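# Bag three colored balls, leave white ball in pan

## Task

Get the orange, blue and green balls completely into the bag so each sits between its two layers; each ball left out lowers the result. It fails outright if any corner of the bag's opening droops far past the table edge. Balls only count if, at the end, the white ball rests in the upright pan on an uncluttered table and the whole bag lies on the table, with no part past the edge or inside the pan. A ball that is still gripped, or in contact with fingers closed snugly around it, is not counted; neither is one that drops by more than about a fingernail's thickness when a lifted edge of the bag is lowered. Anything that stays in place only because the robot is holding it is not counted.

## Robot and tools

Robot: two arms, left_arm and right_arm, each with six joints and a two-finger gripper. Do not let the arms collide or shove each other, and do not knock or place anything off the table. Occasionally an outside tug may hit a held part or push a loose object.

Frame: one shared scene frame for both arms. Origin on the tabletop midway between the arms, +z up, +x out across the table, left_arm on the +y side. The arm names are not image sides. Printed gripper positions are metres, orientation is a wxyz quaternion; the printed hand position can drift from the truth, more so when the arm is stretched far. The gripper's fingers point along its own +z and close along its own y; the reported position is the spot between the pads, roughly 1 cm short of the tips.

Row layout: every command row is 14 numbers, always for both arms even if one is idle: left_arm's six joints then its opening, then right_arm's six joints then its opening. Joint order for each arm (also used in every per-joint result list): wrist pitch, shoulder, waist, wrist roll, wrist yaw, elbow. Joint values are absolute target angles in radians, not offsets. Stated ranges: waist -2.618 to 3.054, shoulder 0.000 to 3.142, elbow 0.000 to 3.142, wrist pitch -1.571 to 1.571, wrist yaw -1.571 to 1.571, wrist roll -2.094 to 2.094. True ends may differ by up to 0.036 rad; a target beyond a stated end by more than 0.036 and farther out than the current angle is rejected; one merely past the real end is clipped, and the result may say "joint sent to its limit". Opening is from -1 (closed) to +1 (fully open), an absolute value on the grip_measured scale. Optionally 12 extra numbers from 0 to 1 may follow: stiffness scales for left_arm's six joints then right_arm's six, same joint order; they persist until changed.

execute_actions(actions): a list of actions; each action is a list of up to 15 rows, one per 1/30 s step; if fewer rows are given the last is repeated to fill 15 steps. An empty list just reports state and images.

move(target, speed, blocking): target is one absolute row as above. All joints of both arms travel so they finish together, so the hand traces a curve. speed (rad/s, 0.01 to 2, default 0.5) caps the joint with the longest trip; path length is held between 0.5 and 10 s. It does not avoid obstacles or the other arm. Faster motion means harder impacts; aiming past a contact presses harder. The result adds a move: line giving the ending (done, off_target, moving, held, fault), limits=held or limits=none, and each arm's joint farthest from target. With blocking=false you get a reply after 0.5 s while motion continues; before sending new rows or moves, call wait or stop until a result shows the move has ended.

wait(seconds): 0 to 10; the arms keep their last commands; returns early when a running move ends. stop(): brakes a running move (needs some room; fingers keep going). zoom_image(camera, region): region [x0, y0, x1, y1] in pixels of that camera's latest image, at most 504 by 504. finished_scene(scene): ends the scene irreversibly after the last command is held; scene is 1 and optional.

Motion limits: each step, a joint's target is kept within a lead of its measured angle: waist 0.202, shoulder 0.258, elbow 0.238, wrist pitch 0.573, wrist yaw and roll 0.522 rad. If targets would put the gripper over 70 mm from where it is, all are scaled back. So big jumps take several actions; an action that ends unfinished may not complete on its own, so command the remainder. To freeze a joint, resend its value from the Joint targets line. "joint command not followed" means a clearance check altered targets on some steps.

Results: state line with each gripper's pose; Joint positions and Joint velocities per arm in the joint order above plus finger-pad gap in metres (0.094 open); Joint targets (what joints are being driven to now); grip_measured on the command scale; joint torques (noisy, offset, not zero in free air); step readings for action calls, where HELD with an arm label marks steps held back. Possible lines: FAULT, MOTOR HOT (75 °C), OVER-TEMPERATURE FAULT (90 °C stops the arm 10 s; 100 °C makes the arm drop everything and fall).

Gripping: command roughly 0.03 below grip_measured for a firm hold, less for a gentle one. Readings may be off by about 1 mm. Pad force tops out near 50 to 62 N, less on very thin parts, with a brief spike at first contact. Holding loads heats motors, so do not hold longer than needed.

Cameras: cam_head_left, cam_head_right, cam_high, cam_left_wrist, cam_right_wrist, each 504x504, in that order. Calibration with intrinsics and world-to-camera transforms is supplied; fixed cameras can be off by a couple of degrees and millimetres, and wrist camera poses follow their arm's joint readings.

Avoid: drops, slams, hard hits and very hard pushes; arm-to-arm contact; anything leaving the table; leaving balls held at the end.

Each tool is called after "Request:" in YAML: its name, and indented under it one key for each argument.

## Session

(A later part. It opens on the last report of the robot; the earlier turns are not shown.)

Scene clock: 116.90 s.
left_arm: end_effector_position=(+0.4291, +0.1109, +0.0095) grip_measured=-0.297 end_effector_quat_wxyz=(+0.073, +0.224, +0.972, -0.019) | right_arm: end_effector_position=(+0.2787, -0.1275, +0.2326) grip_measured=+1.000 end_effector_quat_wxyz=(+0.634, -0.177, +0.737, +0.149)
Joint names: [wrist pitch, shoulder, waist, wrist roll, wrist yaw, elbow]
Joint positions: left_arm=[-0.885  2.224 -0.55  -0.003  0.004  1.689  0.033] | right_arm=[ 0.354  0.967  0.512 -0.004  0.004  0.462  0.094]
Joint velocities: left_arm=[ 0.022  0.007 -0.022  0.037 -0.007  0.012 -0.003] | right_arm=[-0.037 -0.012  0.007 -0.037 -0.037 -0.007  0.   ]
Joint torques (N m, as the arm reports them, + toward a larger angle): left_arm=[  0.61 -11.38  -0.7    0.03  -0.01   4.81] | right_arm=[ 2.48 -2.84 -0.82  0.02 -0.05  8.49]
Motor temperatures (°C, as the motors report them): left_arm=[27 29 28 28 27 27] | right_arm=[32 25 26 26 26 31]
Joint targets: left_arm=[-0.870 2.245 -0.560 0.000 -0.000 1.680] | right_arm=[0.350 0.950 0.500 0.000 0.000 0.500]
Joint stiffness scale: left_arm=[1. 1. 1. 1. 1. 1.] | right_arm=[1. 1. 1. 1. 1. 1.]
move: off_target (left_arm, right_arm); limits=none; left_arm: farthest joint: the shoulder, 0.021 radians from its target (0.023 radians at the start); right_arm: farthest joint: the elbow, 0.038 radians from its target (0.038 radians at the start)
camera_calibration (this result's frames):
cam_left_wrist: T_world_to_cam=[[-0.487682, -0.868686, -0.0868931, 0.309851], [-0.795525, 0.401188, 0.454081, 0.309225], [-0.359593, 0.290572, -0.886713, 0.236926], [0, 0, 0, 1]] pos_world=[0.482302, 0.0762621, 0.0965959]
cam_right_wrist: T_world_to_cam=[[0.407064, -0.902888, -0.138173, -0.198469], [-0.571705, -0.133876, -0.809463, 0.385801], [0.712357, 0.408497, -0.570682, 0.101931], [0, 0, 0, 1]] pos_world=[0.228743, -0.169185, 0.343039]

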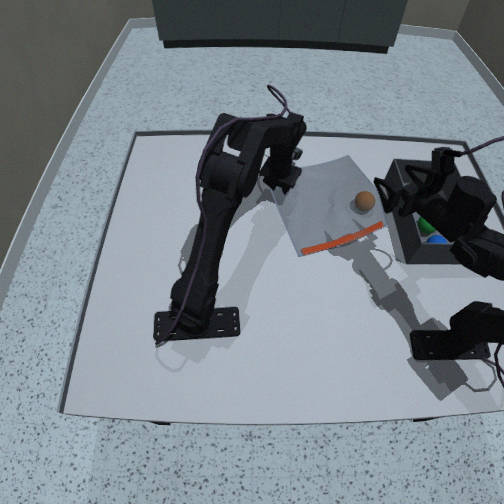

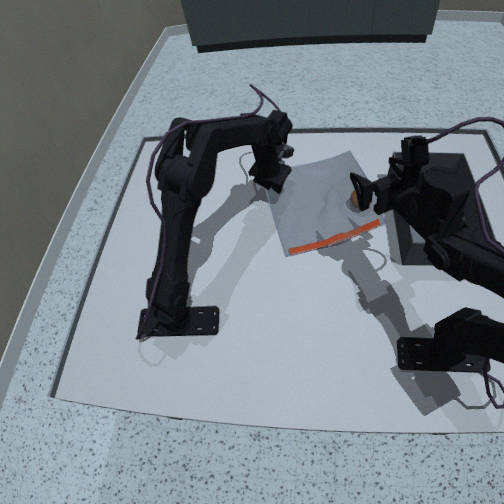

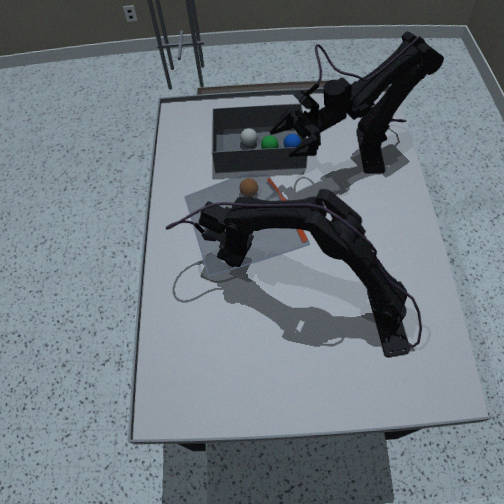

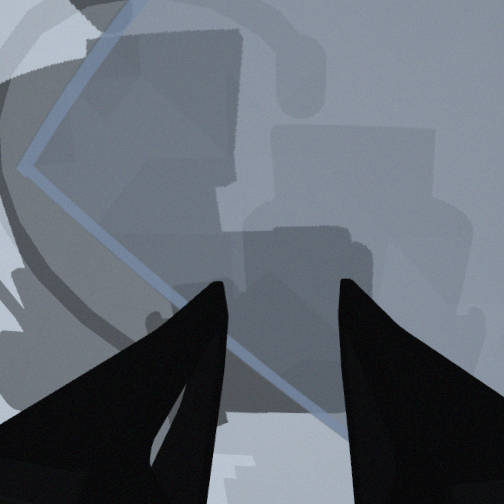

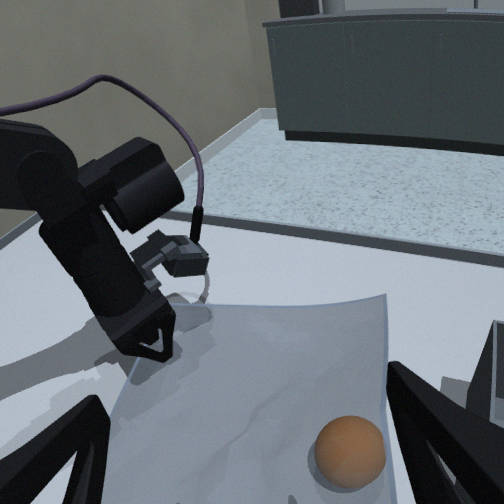

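Request:
execute_actions:
  actions:
    - [[-0.87,2.245,-0.53,0,0,1.68,-0.3,0.35,0.95,0.5,0,0,0.5,1]]
    - [[-0.87,2.245,-0.505,0,0,1.68,-0.3,0.35,0.95,0.5,0,0,0.5,1]]
    - [[-0.87,2.245,-0.48,0,0,1.68,-0.3,0.35,0.95,0.5,0,0,0.5,1]]
    - [[-0.87,2.245,-0.455,0,0,1.68,-0.3,0.35,0.95,0.5,0,0,0.5,1]]
    - [[-0.87,2.245,-0.43,0,0,1.68,-0.3,0.35,0.95,0.5,0,0,0.5,1]]

Scene clock: 124.63 s.
left_arm: end_effector_position=(+0.4504, +0.1549, +0.0095) grip_measured=-0.297 end_effector_quat_wxyz=(+0.078, +0.171, +0.982, -0.021) | right_arm: end_effector_position=(+0.2787, -0.1275, +0.2326) grip_measured=+1.000 end_effector_quat_wxyz=(+0.634, -0.177, +0.737, +0.149)
Joint names: [wrist pitch, shoulder, waist, wrist roll, wrist yaw, elbow]
Joint positions: left_arm=[-0.875  2.225 -0.44  -0.003  0.014  1.689  0.033] | right_arm=[ 0.354  0.967  0.512 -0.004  0.004  0.462  0.094]
Joint velocities: left_arm=[-0.007 -0.002  0.007  0.037 -0.051  0.022 -0.   ] | right_arm=[ 0.037 -0.002 -0.012  0.007 -0.037 -0.007  0.   ]
Joint torques (N m, as the arm reports them, + toward a larger angle): left_arm=[  0.54 -11.54   0.59   0.02  -0.11   4.82] | right_arm=[ 2.47 -2.85 -0.82  0.02 -0.05  8.49]
Motor temperatures (°C, as the motors report them): left_arm=[27 29 28 28 27 27] | right_arm=[32 25 26 26 26 31]
Joint targets: left_arm=[-0.870 2.245 -0.430 -0.000 -0.000 1.680] | right_arm=[0.350 0.950 0.500 0.000 0.000 0.500]
Joint stiffness scale: left_arm=[1. 1. 1. 1. 1. 1.] | right_arm=[1. 1. 1. 1. 1. 1.]
Step readings (joint positions; steps 1 to 15: 1st action; 16 to 30: 2nd action; 31 to 45: 3rd action; 46 to 60: 4th action; 61 to 75: 5th action):
0: left_arm=[-0.885 2.224 -0.550 -0.003 0.004 1.689] | right_arm=[0.354 0.967 0.512 -0.004 0.004 0.462]
1: left_arm=[-0.885 2.224 -0.549 -0.003 0.005 1.689] | right_arm=[0.354 0.967 0.512 -0.004 0.004 0.462]
2: left_arm=[-0.885 2.224 -0.548 -0.003 0.006 1.689] | right_arm=[0.354 0.967 0.512 -0.004 0.004 0.462]
4: left_arm=[-0.884 2.224 -0.547 -0.003 0.008 1.689] | right_arm=[0.354 0.967 0.512 -0.004 0.004 0.462]
8: left_arm=[-0.883 2.224 -0.545 -0.003 0.009 1.689] | right_arm=[0.354 0.967 0.512 -0.004 0.004 0.462]
15: left_arm=[-0.883 2.224 -0.545 -0.003 0.009 1.689] | right_arm=[0.354 0.967 0.512 -0.004 0.004 0.462]
16: left_arm=[-0.882 2.224 -0.543 -0.003 0.010 1.689] | right_arm=[0.354 0.967 0.512 -0.004 0.004 0.462]
17: left_arm=[-0.882 2.224 -0.540 -0.003 0.011 1.689] | right_arm=[0.354 0.967 0.512 -0.004 0.004 0.462]
19: left_arm=[-0.880 2.224 -0.530 -0.003 0.011 1.689] | right_arm=[0.354 0.967 0.512 -0.004 0.004 0.462]
23: left_arm=[-0.877 2.225 -0.514 -0.003 0.011 1.689] | right_arm=[0.354 0.967 0.512 -0.004 0.004 0.462]
30: left_arm=[-0.877 2.225 -0.513 -0.003 0.011 1.689] | right_arm=[0.354 0.967 0.512 -0.004 0.004 0.462]
31: left_arm=[-0.877 2.225 -0.512 -0.003 0.012 1.689] | right_arm=[0.354 0.967 0.512 -0.004 0.004 0.462]
32: left_arm=[-0.877 2.225 -0.510 -0.003 0.013 1.689] | right_arm=[0.354 0.967 0.512 -0.004 0.004 0.462]
34: left_arm=[-0.876 2.225 -0.503 -0.003 0.014 1.689] | right_arm=[0.354 0.967 0.512 -0.004 0.004 0.462]
38: left_arm=[-0.875 2.225 -0.492 -0.003 0.014 1.689] | right_arm=[0.354 0.967 0.512 -0.004 0.004 0.462]
45: left_arm=[-0.875 2.225 -0.491 -0.003 0.014 1.689] | right_arm=[0.354 0.967 0.512 -0.004 0.004 0.462]
46: left_arm=[-0.875 2.225 -0.489 -0.003 0.014 1.689] | right_arm=[0.354 0.967 0.512 -0.004 0.004 0.462]
47: left_arm=[-0.875 2.225 -0.487 -0.003 0.015 1.689] | right_arm=[0.354 0.967 0.512 -0.004 0.004 0.462]
49: left_arm=[-0.875 2.225 -0.478 -0.003 0.015 1.689] | right_arm=[0.354 0.967 0.512 -0.004 0.004 0.462]
53: left_arm=[-0.875 2.225 -0.465 -0.003 0.015 1.689] | right_arm=[0.354 0.967 0.512 -0.004 0.004 0.462]
60: left_arm=[-0.875 2.225 -0.464 -0.003 0.014 1.689] | right_arm=[0.354 0.967 0.512 -0.004 0.004 0.462]
61: left_arm=[-0.875 2.225 -0.463 -0.003 0.014 1.689] | right_arm=[0.354 0.967 0.512 -0.004 0.004 0.462]
62: left_arm=[-0.875 2.225 -0.460 -0.003 0.015 1.689] | right_arm=[0.354 0.967 0.512 -0.004 0.004 0.462]
64: left_arm=[-0.875 2.225 -0.453 -0.003 0.015 1.689] | right_arm=[0.354 0.967 0.512 -0.004 0.004 0.462]
68: left_arm=[-0.875 2.225 -0.441 -0.003 0.015 1.689] | right_arm=[0.354 0.967 0.512 -0.004 0.004 0.462]
75: Joint positions above
camera_calibration (this result's frames):
cam_left_wrist: T_world_to_cam=[[-0.390472, -0.917335, -0.0776441, 0.322074], [-0.836606, 0.318377, 0.445788, 0.339926], [-0.384217, 0.239025, -0.891765, 0.250995], [0, 0, 0, 1]] pos_world=[0.506582, 0.127231, 0.0973007]
cam_right_wrist: T_world_to_cam=[[0.407064, -0.902888, -0.138173, -0.198469], [-0.571705, -0.133876, -0.809463, 0.385801], [0.712357, 0.408497, -0.570682, 0.101931], [0, 0, 0, 1]] pos_world=[0.228743, -0.169185, 0.343039]

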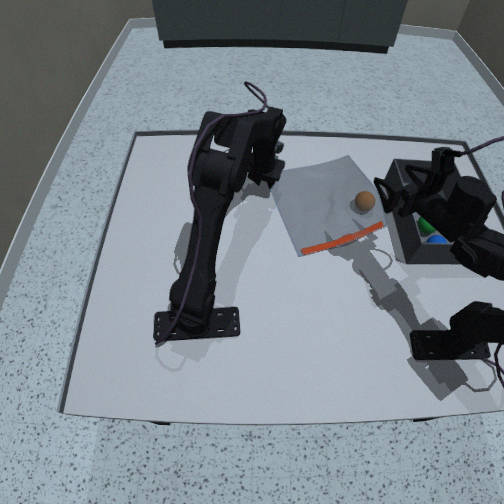

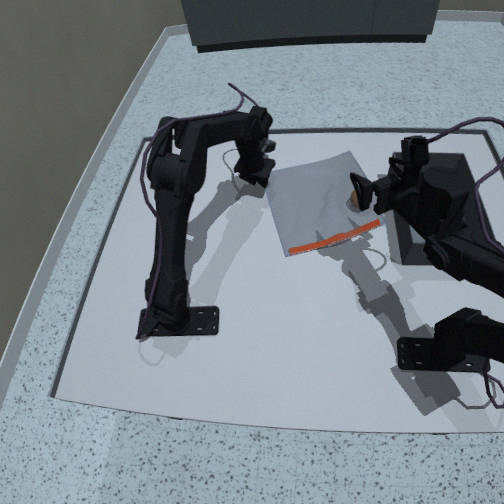

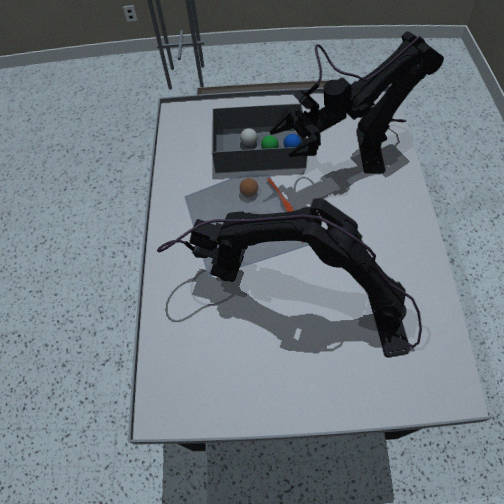

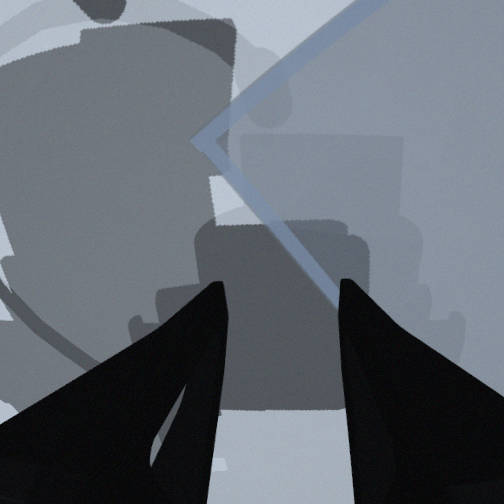

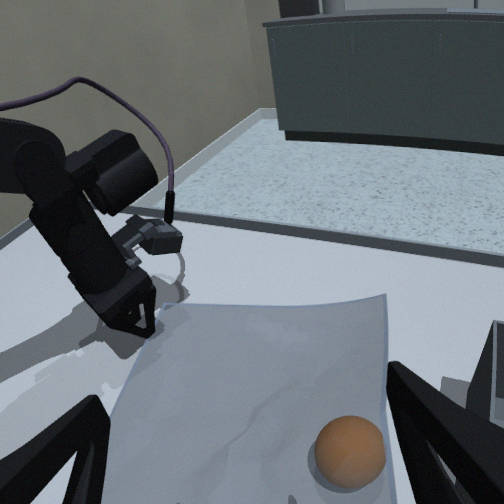

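Request:
move:
  target: [-0.99,2.1,-0.43,0,0,1.79,-0.3, 1.2,1.6,0.62,-1.8,0,0.08,0.2]
  speed: 0.8

Request:
zoom_image:
  camera: "cam_right_wrist"
  region: [30, 150, 280, 400]

Scene clock: 144.83 s.
left_arm: end_effector_position=(+0.4571, +0.1540, +0.0732) grip_measured=-0.297 end_effector_quat_wxyz=(+0.118, +0.170, +0.978, -0.024) | right_arm: end_effector_position=(+0.2468, -0.1074, +0.0672) grip_measured=+0.203 end_effector_quat_wxyz=(-0.480, +0.747, -0.306, +0.343)
Joint names: [wrist pitch, shoulder, waist, wrist roll, wrist yaw, elbow]
Joint positions: left_arm=[-0.973  2.121 -0.44  -0.003  0.006  1.765  0.033] | right_arm=[ 1.184  1.594  0.607 -1.8    0.004  0.1    0.057]
Joint velocities: left_arm=[-0.081 -0.002  0.012 -0.022 -0.007  0.007  0.001] | right_arm=[-0.066  0.017 -0.002  0.022 -0.066 -0.007 -0.002]
Joint torques (N m, as the arm reports them, + toward a larger angle): left_arm=[  0.46 -14.87   0.64   0.03  -0.03   7.68] | right_arm=[ 2.69 -2.83  0.89 -0.01 -0.05  1.89]
Motor temperatures (°C, as the motors report them): left_arm=[27 30 28 28 27 27] | right_arm=[33 25 26 26 26 31]
Joint targets: left_arm=[-0.990 2.100 -0.430 -0.000 0.000 1.790] | right_arm=[1.200 1.600 0.620 -1.800 0.000 0.080]
Joint stiffness scale: left_arm=[1. 1. 1. 1. 1. 1.] | right_arm=[1. 1. 1. 1. 1. 1.]
move: off_target (left_arm); limits=none; left_arm: farthest joint: the elbow, 0.025 radians from its target (0.101 radians at the start); right_arm: farthest joint: the elbow, 0.020 radians from its target (0.382 radians at the start)
camera_calibration (this result's frames):
cam_left_wrist: T_world_to_cam=[[-0.382386, -0.919648, -0.0896049, 0.326334], [-0.869465, 0.325296, 0.371771, 0.33674], [-0.31275, 0.220068, -0.92399, 0.28314], [0, 0, 0, 1]] pos_world=[0.506121, 0.128262, 0.16567]
cam_right_wrist: T_world_to_cam=[[0.195227, 0.220471, 0.955656, -0.0907174], [0.136493, -0.971031, 0.196135, -0.0958526], [0.971214, 0.0921499, -0.219664, -0.0994162], [0, 0, 0, 1]] pos_world=[0.127348, -0.063914, 0.0836565]

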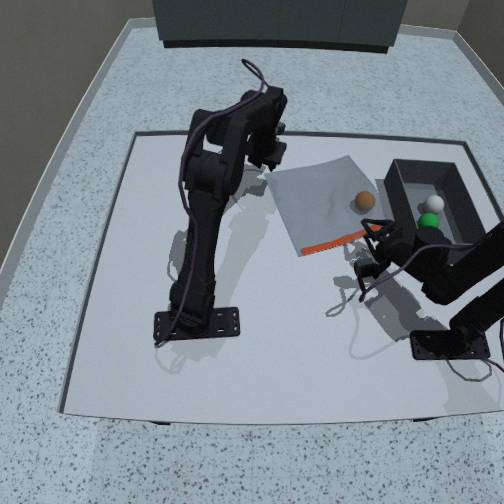

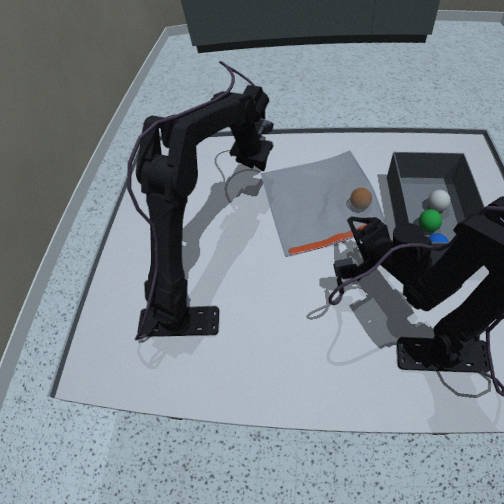

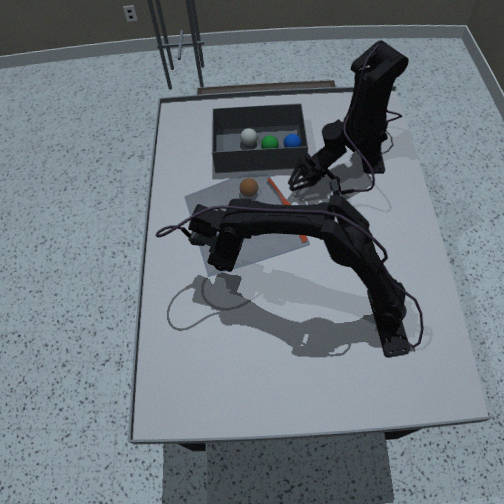

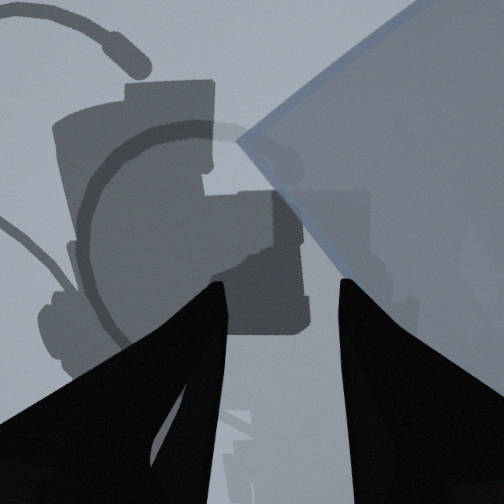

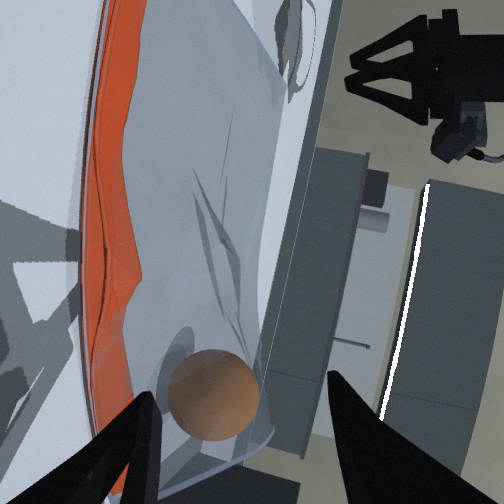

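Region (30, 150, 280, 400) of cam_right_wrist's 504x504 image, scaled by 2.016, with more detail than that image has.

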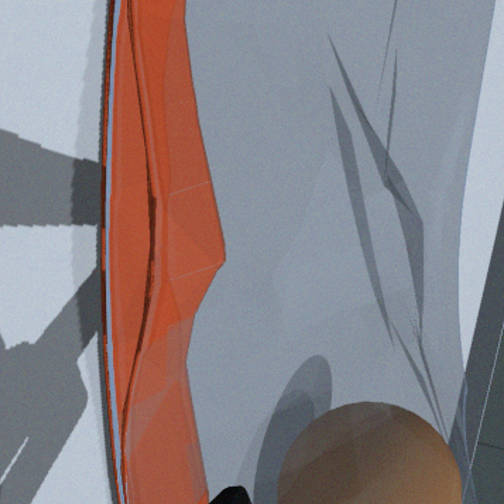

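Request:
move:
  target: [-0.99,2.1,-0.43,0,0,1.79,-0.3, 0.45,1.41,0.70,-1.571,0,0.335,-0.55]
  speed: 0.4

Scene clock: 163.97 s.
left_arm: end_effector_position=(+0.4571, +0.1540, +0.0732) grip_measured=-0.297 end_effector_quat_wxyz=(+0.118, +0.170, +0.978, -0.024) | right_arm: end_effector_position=(+0.2264, -0.0884, +0.0290) grip_measured=-0.547 end_effector_quat_wxyz=(-0.387, +0.808, -0.398, +0.197)
Joint names: [wrist pitch, shoulder, waist, wrist roll, wrist yaw, elbow]
Joint positions: left_arm=[-0.973  2.121 -0.44  -0.003  0.006  1.765  0.033] | right_arm=[ 0.458  1.429  0.688 -1.582  0.004  0.298  0.021]
Joint velocities: left_arm=[ 0.066 -0.007 -0.002 -0.051 -0.051  0.002 -0.001] | right_arm=[-0.022 -0.007 -0.007 -0.007  0.022  0.002 -0.001]
Joint torques (N m, as the arm reports them, + toward a larger angle): left_arm=[  0.46 -14.77   0.66   0.03  -0.04   7.66] | right_arm=[ 2.18 -4.7   0.89  0.09 -0.05  6.79]
Motor temperatures (°C, as the motors report them): left_arm=[27 31 28 28 27 27] | right_arm=[34 25 26 26 26 30]
Joint targets: left_arm=[-0.990 2.100 -0.430 -0.000 0.000 1.790] | right_arm=[0.450 1.410 0.700 -1.571 -0.000 0.335]
Joint stiffness scale: left_arm=[1. 1. 1. 1. 1. 1.] | right_arm=[1. 1. 1. 1. 1. 1.]
move: off_target (left_arm, right_arm); limits=none; left_arm: farthest joint: the elbow, 0.025 radians from its target (0.025 radians at the start); right_arm: farthest joint: the elbow, 0.037 radians from its target (0.235 radians at the start)
camera_calibration (this result's frames):
cam_left_wrist: T_world_to_cam=[[-0.382386, -0.919648, -0.0896049, 0.326334], [-0.869465, 0.325296, 0.371771, 0.33674], [-0.31275, 0.220068, -0.92399, 0.28314], [0, 0, 0, 1]] pos_world=[0.506121, 0.128262, 0.16567]
cam_right_wrist: T_world_to_cam=[[0.560834, 0.252229, 0.788572, -0.129576], [0.189093, -0.966313, 0.174597, -0.0779759], [0.806045, 0.0511939, -0.589635, -0.0452599], [0, 0, 0, 1]] pos_world=[0.123897, -0.0403493, 0.0891072]

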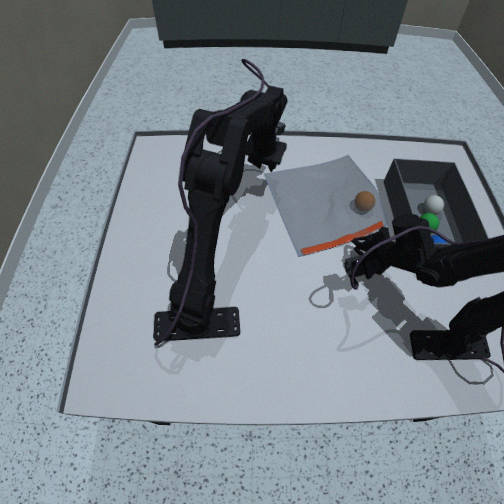

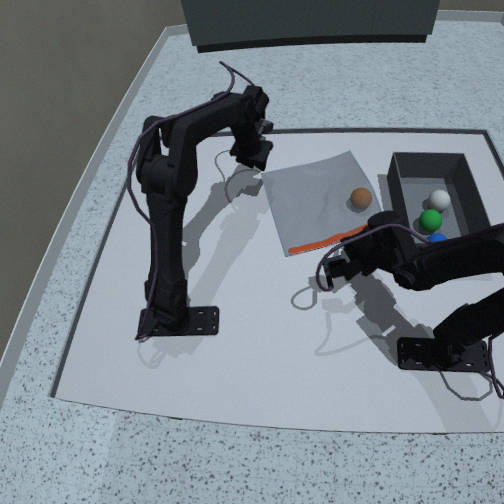

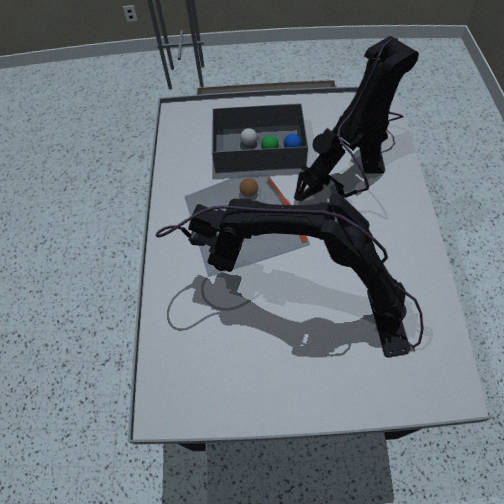

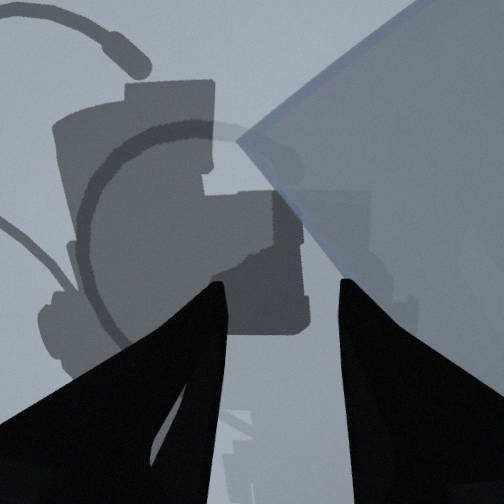

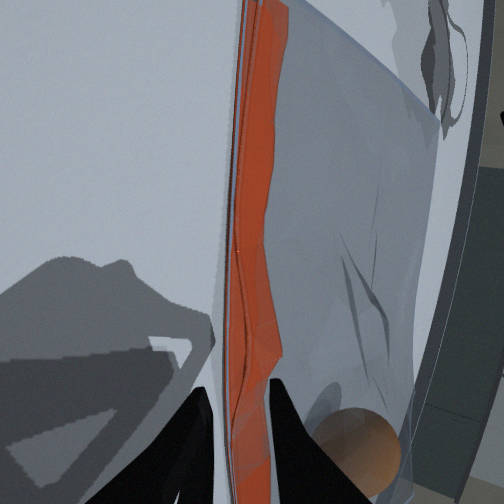

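Request:
move:
  target: [-0.99,2.1,-0.43,0,0,1.79,-0.3, 0.552,1.54,0.72,-1.571,0,0.373,-0.55]
  speed: 0.1

Request:
zoom_image:
  camera: "cam_right_wrist"
  region: [130, 280, 350, 500]

Scene clock: 176.47 s.
left_arm: end_effector_position=(+0.4571, +0.1540, +0.0732) grip_measured=-0.297 end_effector_quat_wxyz=(+0.118, +0.170, +0.978, -0.024) | right_arm: end_effector_position=(+0.2349, -0.0734, +0.0235) grip_measured=-0.547 end_effector_quat_wxyz=(-0.393, +0.810, -0.389, +0.196)
Joint names: [wrist pitch, shoulder, waist, wrist roll, wrist yaw, elbow]
Joint positions: left_arm=[-0.973  2.121 -0.44  -0.003  0.006  1.765  0.033] | right_arm=[ 0.538  1.534  0.707 -1.581  0.004  0.336  0.021]
Joint velocities: left_arm=[-0.066  0.002  0.007  0.022  0.022 -0.012 -0.001] | right_arm=[-0.022  0.002  0.002 -0.081 -0.037 -0.007  0.001]
Joint torques (N m, as the arm reports them, + toward a larger angle): left_arm=[  0.46 -14.84   0.61   0.03  -0.03   7.69] | right_arm=[ 2.41 -3.46  0.88  0.09 -0.05  6.58]
Motor temperatures (°C, as the motors report them): left_arm=[27 32 28 28 27 28] | right_arm=[33 26 26 26 26 31]
Joint targets: left_arm=[-0.990 2.100 -0.430 0.000 0.000 1.790] | right_arm=[0.552 1.540 0.720 -1.571 -0.000 0.373]
Joint stiffness scale: left_arm=[1. 1. 1. 1. 1. 1.] | right_arm=[1. 1. 1. 1. 1. 1.]
move: off_target (left_arm, right_arm); limits=none; left_arm: farthest joint: the elbow, 0.025 radians from its target (0.025 radians at the start); right_arm: farthest joint: the elbow, 0.037 radians from its target (0.075 radians at the start)
camera_calibration (this result's frames):
cam_left_wrist: T_world_to_cam=[[-0.382386, -0.919648, -0.0896049, 0.326334], [-0.869465, 0.325296, 0.371771, 0.33674], [-0.31275, 0.220068, -0.92399, 0.28314], [0, 0, 0, 1]] pos_world=[0.506121, 0.128262, 0.16567]
cam_right_wrist: T_world_to_cam=[[0.548664, 0.256984, 0.795567, -0.130678], [0.206062, -0.963797, 0.169215, -0.0678356], [0.810251, 0.071094, -0.581756, -0.0558087], [0, 0, 0, 1]] pos_world=[0.130896, -0.0278299, 0.0829749]

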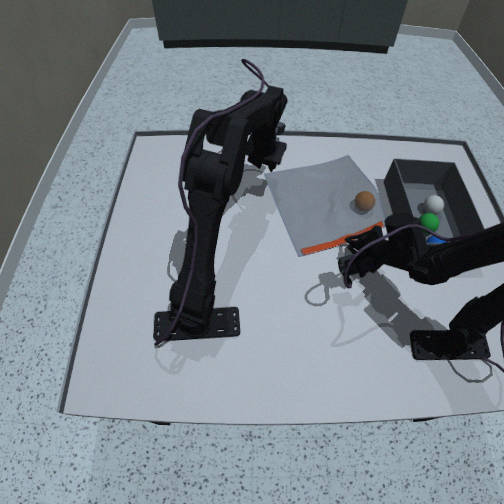

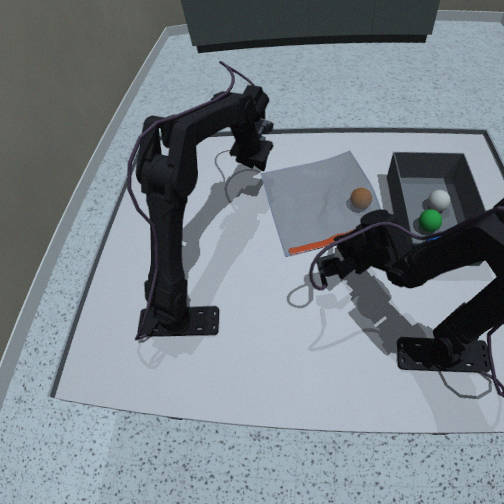

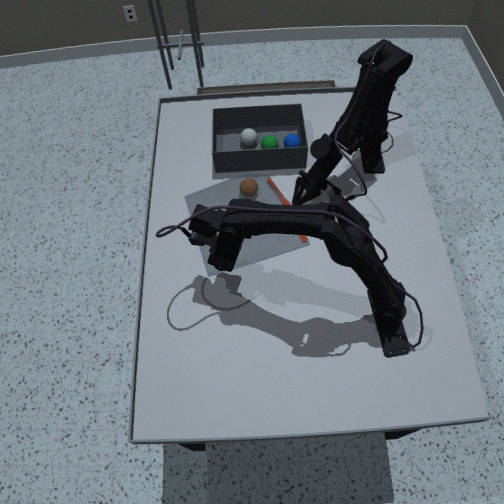

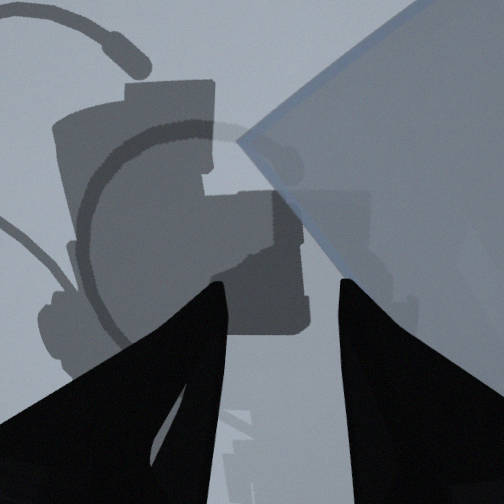

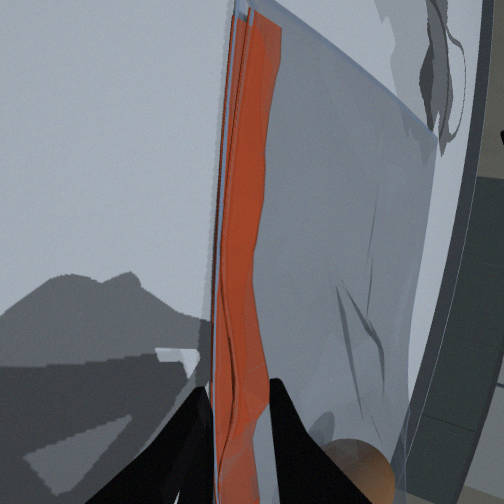

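Region (130, 280, 350, 500) of cam_right_wrist's 504x504 image, scaled by 2.291, with more detail than that image has.

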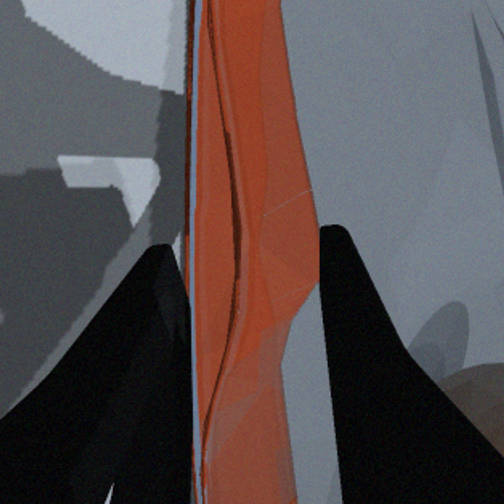

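Request:
execute_actions:
  actions:
    - [[-0.99,2.1,-0.43,0,0,1.79,-0.3,0.552,1.54,0.72,-1.571,0,0.373,-0.4]]
    - [[-0.99,2.1,-0.43,0,0,1.79,-0.3,0.552,1.54,0.72,-1.571,0,0.373,-0.32]]
    - [[-0.99,2.1,-0.43,0,0,1.79,-0.3,0.552,1.54,0.72,-1.571,0,0.373,-0.24]]
    - [[-0.99,2.1,-0.43,0,0,1.79,-0.3,0.552,1.54,0.72,-1.571,0,0.373,-0.16]]
    - [[-0.99,2.1,-0.43,0,0,1.79,-0.3,0.552,1.54,0.72,-1.571,0,0.373,-0.08]]

Scene clock: 190.67 s.
left_arm: end_effector_position=(+0.4571, +0.1540, +0.0732) grip_measured=-0.297 end_effector_quat_wxyz=(+0.118, +0.170, +0.978, -0.024) | right_arm: end_effector_position=(+0.2349, -0.0734, +0.0235) grip_measured=-0.083 end_effector_quat_wxyz=(-0.394, +0.810, -0.389, +0.196)
Joint names: [wrist pitch, shoulder, waist, wrist roll, wrist yaw, elbow]
Joint positions: left_arm=[-0.973  2.121 -0.44  -0.003  0.006  1.765  0.033] | right_arm=[ 0.538  1.534  0.707 -1.581  0.004  0.336  0.043]
Joint velocities: left_arm=[ 0.037 -0.012  0.002 -0.037  0.007  0.017 -0.   ] | right_arm=[ 0.022  0.007  0.017  0.081  0.007  0.007 -0.001]
Joint torques (N m, as the arm reports them, + toward a larger angle): left_arm=[  0.45 -14.81   0.66   0.02  -0.03   7.7 ] | right_arm=[ 2.43 -3.47  0.9   0.09 -0.05  6.59]
Motor temperatures (°C, as the motors report them): left_arm=[26 33 28 28 27 28] | right_arm=[34 26 26 26 26 31]
Joint targets: left_arm=[-0.990 2.100 -0.430 0.000 0.000 1.790] | right_arm=[0.552 1.540 0.720 -1.571 -0.000 0.373]
Joint stiffness scale: left_arm=[1. 1. 1. 1. 1. 1.] | right_arm=[1. 1. 1. 1. 1. 1.]
Step readings (joint positions; steps 1 to 15: 1st action; 16 to 30: 2nd action; 31 to 45: 3rd action; 46 to 60: 4th action; 61 to 75: 5th action):
0: left_arm=[-0.973 2.121 -0.440 -0.003 0.006 1.765] | right_arm=[0.538 1.534 0.707 -1.581 0.004 0.336]
1: left_arm=[-0.973 2.121 -0.440 -0.003 0.006 1.765] | right_arm=[0.538 1.534 0.707 -1.581 0.004 0.336]
2: left_arm=[-0.973 2.121 -0.440 -0.003 0.006 1.765] | right_arm=[0.538 1.534 0.707 -1.581 0.004 0.336]
4: left_arm=[-0.973 2.121 -0.440 -0.003 0.006 1.765] | right_arm=[0.538 1.534 0.707 -1.581 0.004 0.336]
8: left_arm=[-0.973 2.121 -0.440 -0.003 0.006 1.765] | right_arm=[0.538 1.534 0.707 -1.581 0.004 0.336]
15: left_arm=[-0.973 2.121 -0.440 -0.003 0.006 1.765] | right_arm=[0.538 1.534 0.707 -1.581 0.004 0.336]
16: left_arm=[-0.973 2.121 -0.440 -0.003 0.006 1.765] | right_arm=[0.538 1.534 0.707 -1.581 0.004 0.336]
17: left_arm=[-0.973 2.121 -0.440 -0.003 0.006 1.765] | right_arm=[0.538 1.534 0.707 -1.581 0.004 0.336]
19: left_arm=[-0.973 2.121 -0.440 -0.003 0.006 1.765] | right_arm=[0.538 1.534 0.707 -1.581 0.004 0.336]
23: left_arm=[-0.973 2.121 -0.440 -0.003 0.006 1.765] | right_arm=[0.538 1.534 0.707 -1.581 0.004 0.336]
30: left_arm=[-0.973 2.121 -0.440 -0.003 0.006 1.765] | right_arm=[0.538 1.534 0.707 -1.581 0.004 0.336]
31: left_arm=[-0.973 2.121 -0.440 -0.003 0.006 1.765] | right_arm=[0.538 1.534 0.707 -1.581 0.004 0.336]
32: left_arm=[-0.973 2.121 -0.440 -0.003 0.006 1.765] | right_arm=[0.538 1.534 0.707 -1.581 0.004 0.336]
34: left_arm=[-0.973 2.121 -0.440 -0.003 0.006 1.765] | right_arm=[0.538 1.534 0.707 -1.581 0.004 0.336]
38: left_arm=[-0.973 2.121 -0.440 -0.003 0.006 1.765] | right_arm=[0.538 1.534 0.707 -1.581 0.004 0.336]
45: left_arm=[-0.973 2.121 -0.440 -0.003 0.006 1.765] | right_arm=[0.538 1.534 0.707 -1.581 0.004 0.336]
46: left_arm=[-0.973 2.121 -0.440 -0.003 0.006 1.765] | right_arm=[0.538 1.534 0.707 -1.581 0.004 0.336]
47: left_arm=[-0.973 2.121 -0.440 -0.003 0.006 1.765] | right_arm=[0.538 1.534 0.707 -1.581 0.004 0.336]
49: left_arm=[-0.973 2.121 -0.440 -0.003 0.006 1.765] | right_arm=[0.538 1.534 0.707 -1.581 0.004 0.336]
53: left_arm=[-0.973 2.121 -0.440 -0.003 0.006 1.765] | right_arm=[0.538 1.534 0.707 -1.581 0.004 0.336]
60: left_arm=[-0.973 2.121 -0.440 -0.003 0.006 1.765] | right_arm=[0.538 1.534 0.707 -1.581 0.004 0.336]
61: left_arm=[-0.973 2.121 -0.440 -0.003 0.006 1.765] | right_arm=[0.538 1.534 0.707 -1.581 0.004 0.336]
62: left_arm=[-0.973 2.121 -0.440 -0.003 0.006 1.765] | right_arm=[0.538 1.534 0.707 -1.581 0.004 0.336]
64: left_arm=[-0.973 2.121 -0.440 -0.003 0.006 1.765] | right_arm=[0.538 1.534 0.707 -1.581 0.004 0.336]
68: left_arm=[-0.973 2.121 -0.440 -0.003 0.006 1.765] | right_arm=[0.538 1.534 0.707 -1.581 0.004 0.336]
75: Joint positions above
camera_calibration (this result's frames):
cam_left_wrist: T_world_to_cam=[[-0.382386, -0.919648, -0.0896049, 0.326334], [-0.869465, 0.325296, 0.371771, 0.33674], [-0.31275, 0.220068, -0.92399, 0.28314], [0, 0, 0, 1]] pos_world=[0.506121, 0.128262, 0.16567]
cam_right_wrist: T_world_to_cam=[[0.548426, 0.256797, 0.795792, -0.130735], [0.206011, -0.963837, 0.16905, -0.0678101], [0.810425, 0.0712311, -0.581496, -0.0558419], [0, 0, 0, 1]] pos_world=[0.130924, -0.0278079, 0.0830293]

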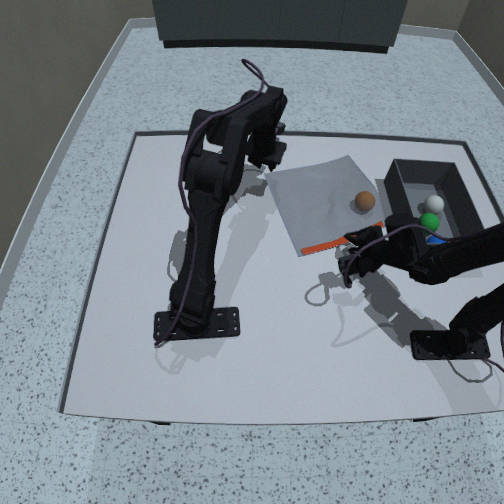

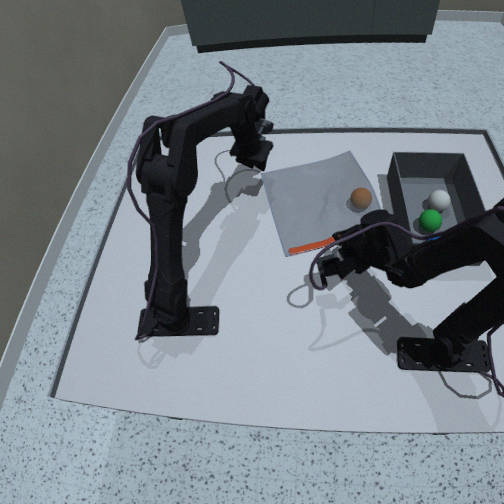

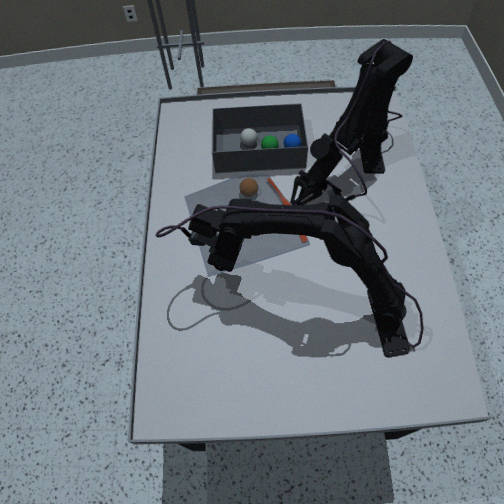

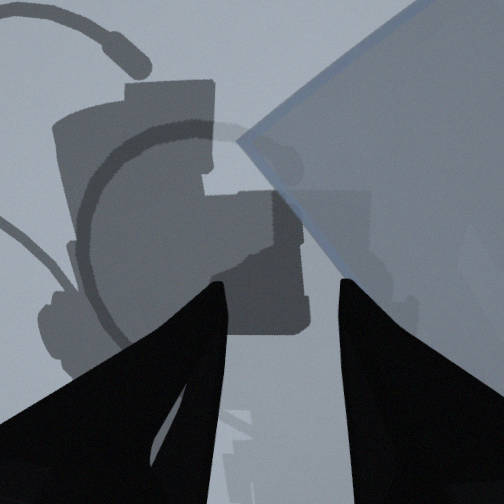

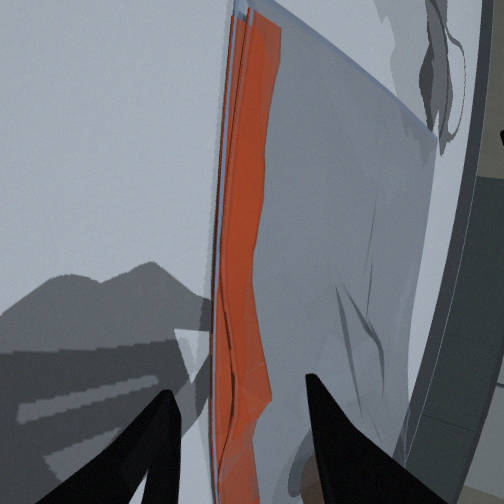

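No contact yet; right arm's z reads low. Continue.

Request:
execute_actions:
  actions:
    - [[-0.99,2.1,-0.43,0,0,1.79,-0.3,0.552,1.54,0.72,-1.571,0,0.373,-0.02]]
    - [[-0.99,2.1,-0.43,0,0,1.79,-0.3,0.552,1.54,0.72,-1.571,0,0.373,0.04]]
    - [[-0.99,2.1,-0.43,0,0,1.79,-0.3,0.552,1.54,0.72,-1.571,0,0.373,0.10]]
    - [[-0.99,2.1,-0.43,0,0,1.79,-0.3,0.552,1.54,0.72,-1.571,0,0.373,0.16]]

Scene clock: 196.57 s.
left_arm: end_effector_position=(+0.4571, +0.1540, +0.0732) grip_measured=-0.297 end_effector_quat_wxyz=(+0.118, +0.170, +0.978, -0.024) | right_arm: end_effector_position=(+0.2367, -0.0720, +0.0265) grip_measured=+0.157 end_effector_quat_wxyz=(-0.400, +0.806, -0.388, +0.199)
Joint names: [wrist pitch, shoulder, waist, wrist roll, wrist yaw, elbow]
Joint positions: left_arm=[-0.973  2.121 -0.44  -0.003  0.006  1.765  0.033] | right_arm=[ 0.553  1.534  0.707 -1.581  0.004  0.336  0.054]
Joint velocities: left_arm=[ 0.051 -0.017 -0.017 -0.037  0.037  0.007 -0.   ] | right_arm=[-0.022 -0.002 -0.007 -0.051 -0.037 -0.022  0.001]
Joint torques (N m, as the arm reports them, + toward a larger angle): left_arm=[  0.45 -14.83   0.63   0.03  -0.03   7.71] | right_arm=[ 2.27 -3.48  0.9   0.09 -0.05  6.6 ]
Motor temperatures (°C, as the motors report them): left_arm=[26 33 28 28 27 28] | right_arm=[34 26 26 26 26 31]
Joint targets: left_arm=[-0.990 2.100 -0.430 0.000 0.000 1.790] | right_arm=[0.552 1.540 0.720 -1.571 0.000 0.373]
Joint stiffness scale: left_arm=[1. 1. 1. 1. 1. 1.] | right_arm=[1. 1. 1. 1. 1. 1.]
Step readings (joint positions; steps 1 to 15: 1st action; 16 to 30: 2nd action; 31 to 45: 3rd action; 46 to 60: 4th action):
0: left_arm=[-0.973 2.121 -0.440 -0.003 0.006 1.765] | right_arm=[0.538 1.534 0.707 -1.581 0.004 0.336]
1: left_arm=[-0.973 2.121 -0.440 -0.003 0.006 1.765] | right_arm=[0.538 1.534 0.707 -1.581 0.004 0.336]
2: left_arm=[-0.973 2.121 -0.440 -0.003 0.006 1.765] | right_arm=[0.538 1.534 0.707 -1.581 0.004 0.336]
4: left_arm=[-0.973 2.121 -0.440 -0.003 0.006 1.765] | right_arm=[0.538 1.534 0.707 -1.581 0.004 0.336]
8: left_arm=[-0.973 2.121 -0.440 -0.003 0.006 1.765] | right_arm=[0.538 1.534 0.707 -1.581 0.004 0.336]
15: left_arm=[-0.973 2.121 -0.440 -0.003 0.006 1.765] | right_arm=[0.538 1.534 0.707 -1.581 0.004 0.336]
16: left_arm=[-0.973 2.121 -0.440 -0.003 0.006 1.765] | right_arm=[0.540 1.534 0.707 -1.581 0.004 0.336]
17: left_arm=[-0.973 2.121 -0.440 -0.003 0.006 1.765] | right_arm=[0.542 1.534 0.707 -1.581 0.004 0.336]
19: left_arm=[-0.973 2.121 -0.440 -0.003 0.006 1.765] | right_arm=[0.543 1.534 0.707 -1.581 0.004 0.336]
23: left_arm=[-0.973 2.121 -0.440 -0.003 0.006 1.765] | right_arm=[0.543 1.534 0.707 -1.581 0.004 0.336]
30: left_arm=[-0.973 2.121 -0.440 -0.003 0.006 1.765] | right_arm=[0.543 1.534 0.707 -1.581 0.004 0.336]
31: left_arm=[-0.973 2.121 -0.440 -0.003 0.006 1.765] | right_arm=[0.545 1.534 0.707 -1.581 0.004 0.336]
32: left_arm=[-0.973 2.121 -0.440 -0.003 0.006 1.765] | right_arm=[0.548 1.534 0.707 -1.581 0.004 0.336]
34: left_arm=[-0.973 2.121 -0.440 -0.003 0.006 1.765] | right_arm=[0.548 1.534 0.707 -1.581 0.004 0.336]
38: left_arm=[-0.973 2.121 -0.440 -0.003 0.006 1.765] | right_arm=[0.548 1.534 0.707 -1.581 0.004 0.336]
45: left_arm=[-0.973 2.121 -0.440 -0.003 0.006 1.765] | right_arm=[0.548 1.534 0.707 -1.581 0.004 0.336]
46: left_arm=[-0.973 2.121 -0.440 -0.003 0.006 1.765] | right_arm=[0.551 1.534 0.707 -1.581 0.004 0.336]
47: left_arm=[-0.973 2.121 -0.440 -0.003 0.006 1.765] | right_arm=[0.553 1.534 0.707 -1.581 0.004 0.336]
49: left_arm=[-0.973 2.121 -0.440 -0.003 0.006 1.765] | right_arm=[0.553 1.534 0.707 -1.581 0.004 0.336]
53: left_arm=[-0.973 2.121 -0.440 -0.003 0.006 1.765] | right_arm=[0.553 1.534 0.707 -1.581 0.004 0.336]
60: Joint positions above
camera_calibration (this result's frames):
cam_left_wrist: T_world_to_cam=[[-0.382386, -0.919648, -0.0896049, 0.326334], [-0.869465, 0.325296, 0.371771, 0.33674], [-0.31275, 0.220068, -0.92399, 0.28314], [0, 0, 0, 1]] pos_world=[0.506121, 0.128262, 0.16567]
cam_right_wrist: T_world_to_cam=[[0.539034, 0.248932, 0.804658, -0.133071], [0.203832, -0.965486, 0.162141, -0.066738], [0.817248, 0.0766158, -0.57117, -0.0571639], [0, 0, 0, 1]] pos_world=[0.13205, -0.0269293, 0.085247]

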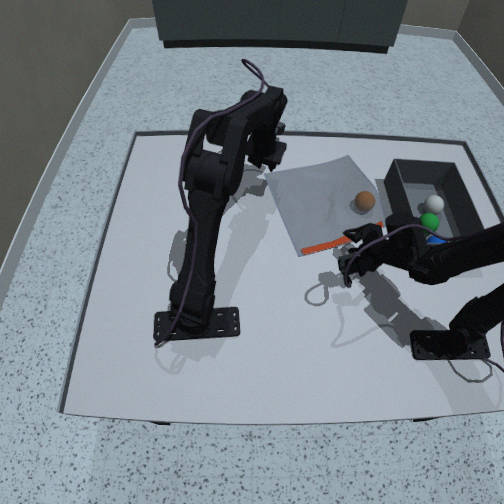

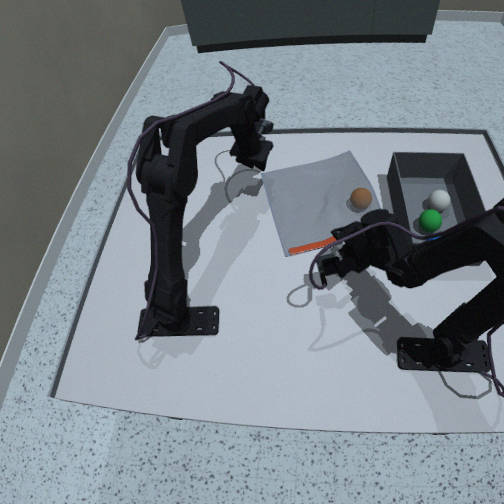

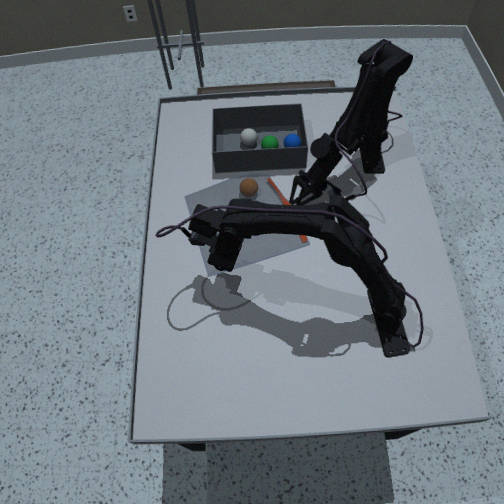

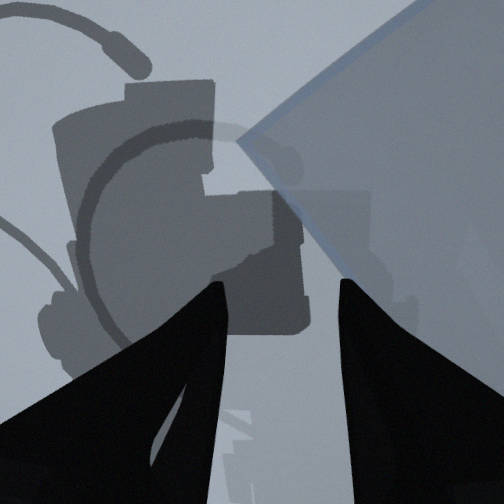

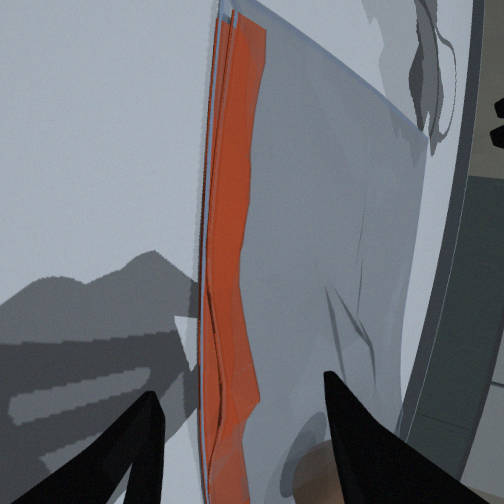

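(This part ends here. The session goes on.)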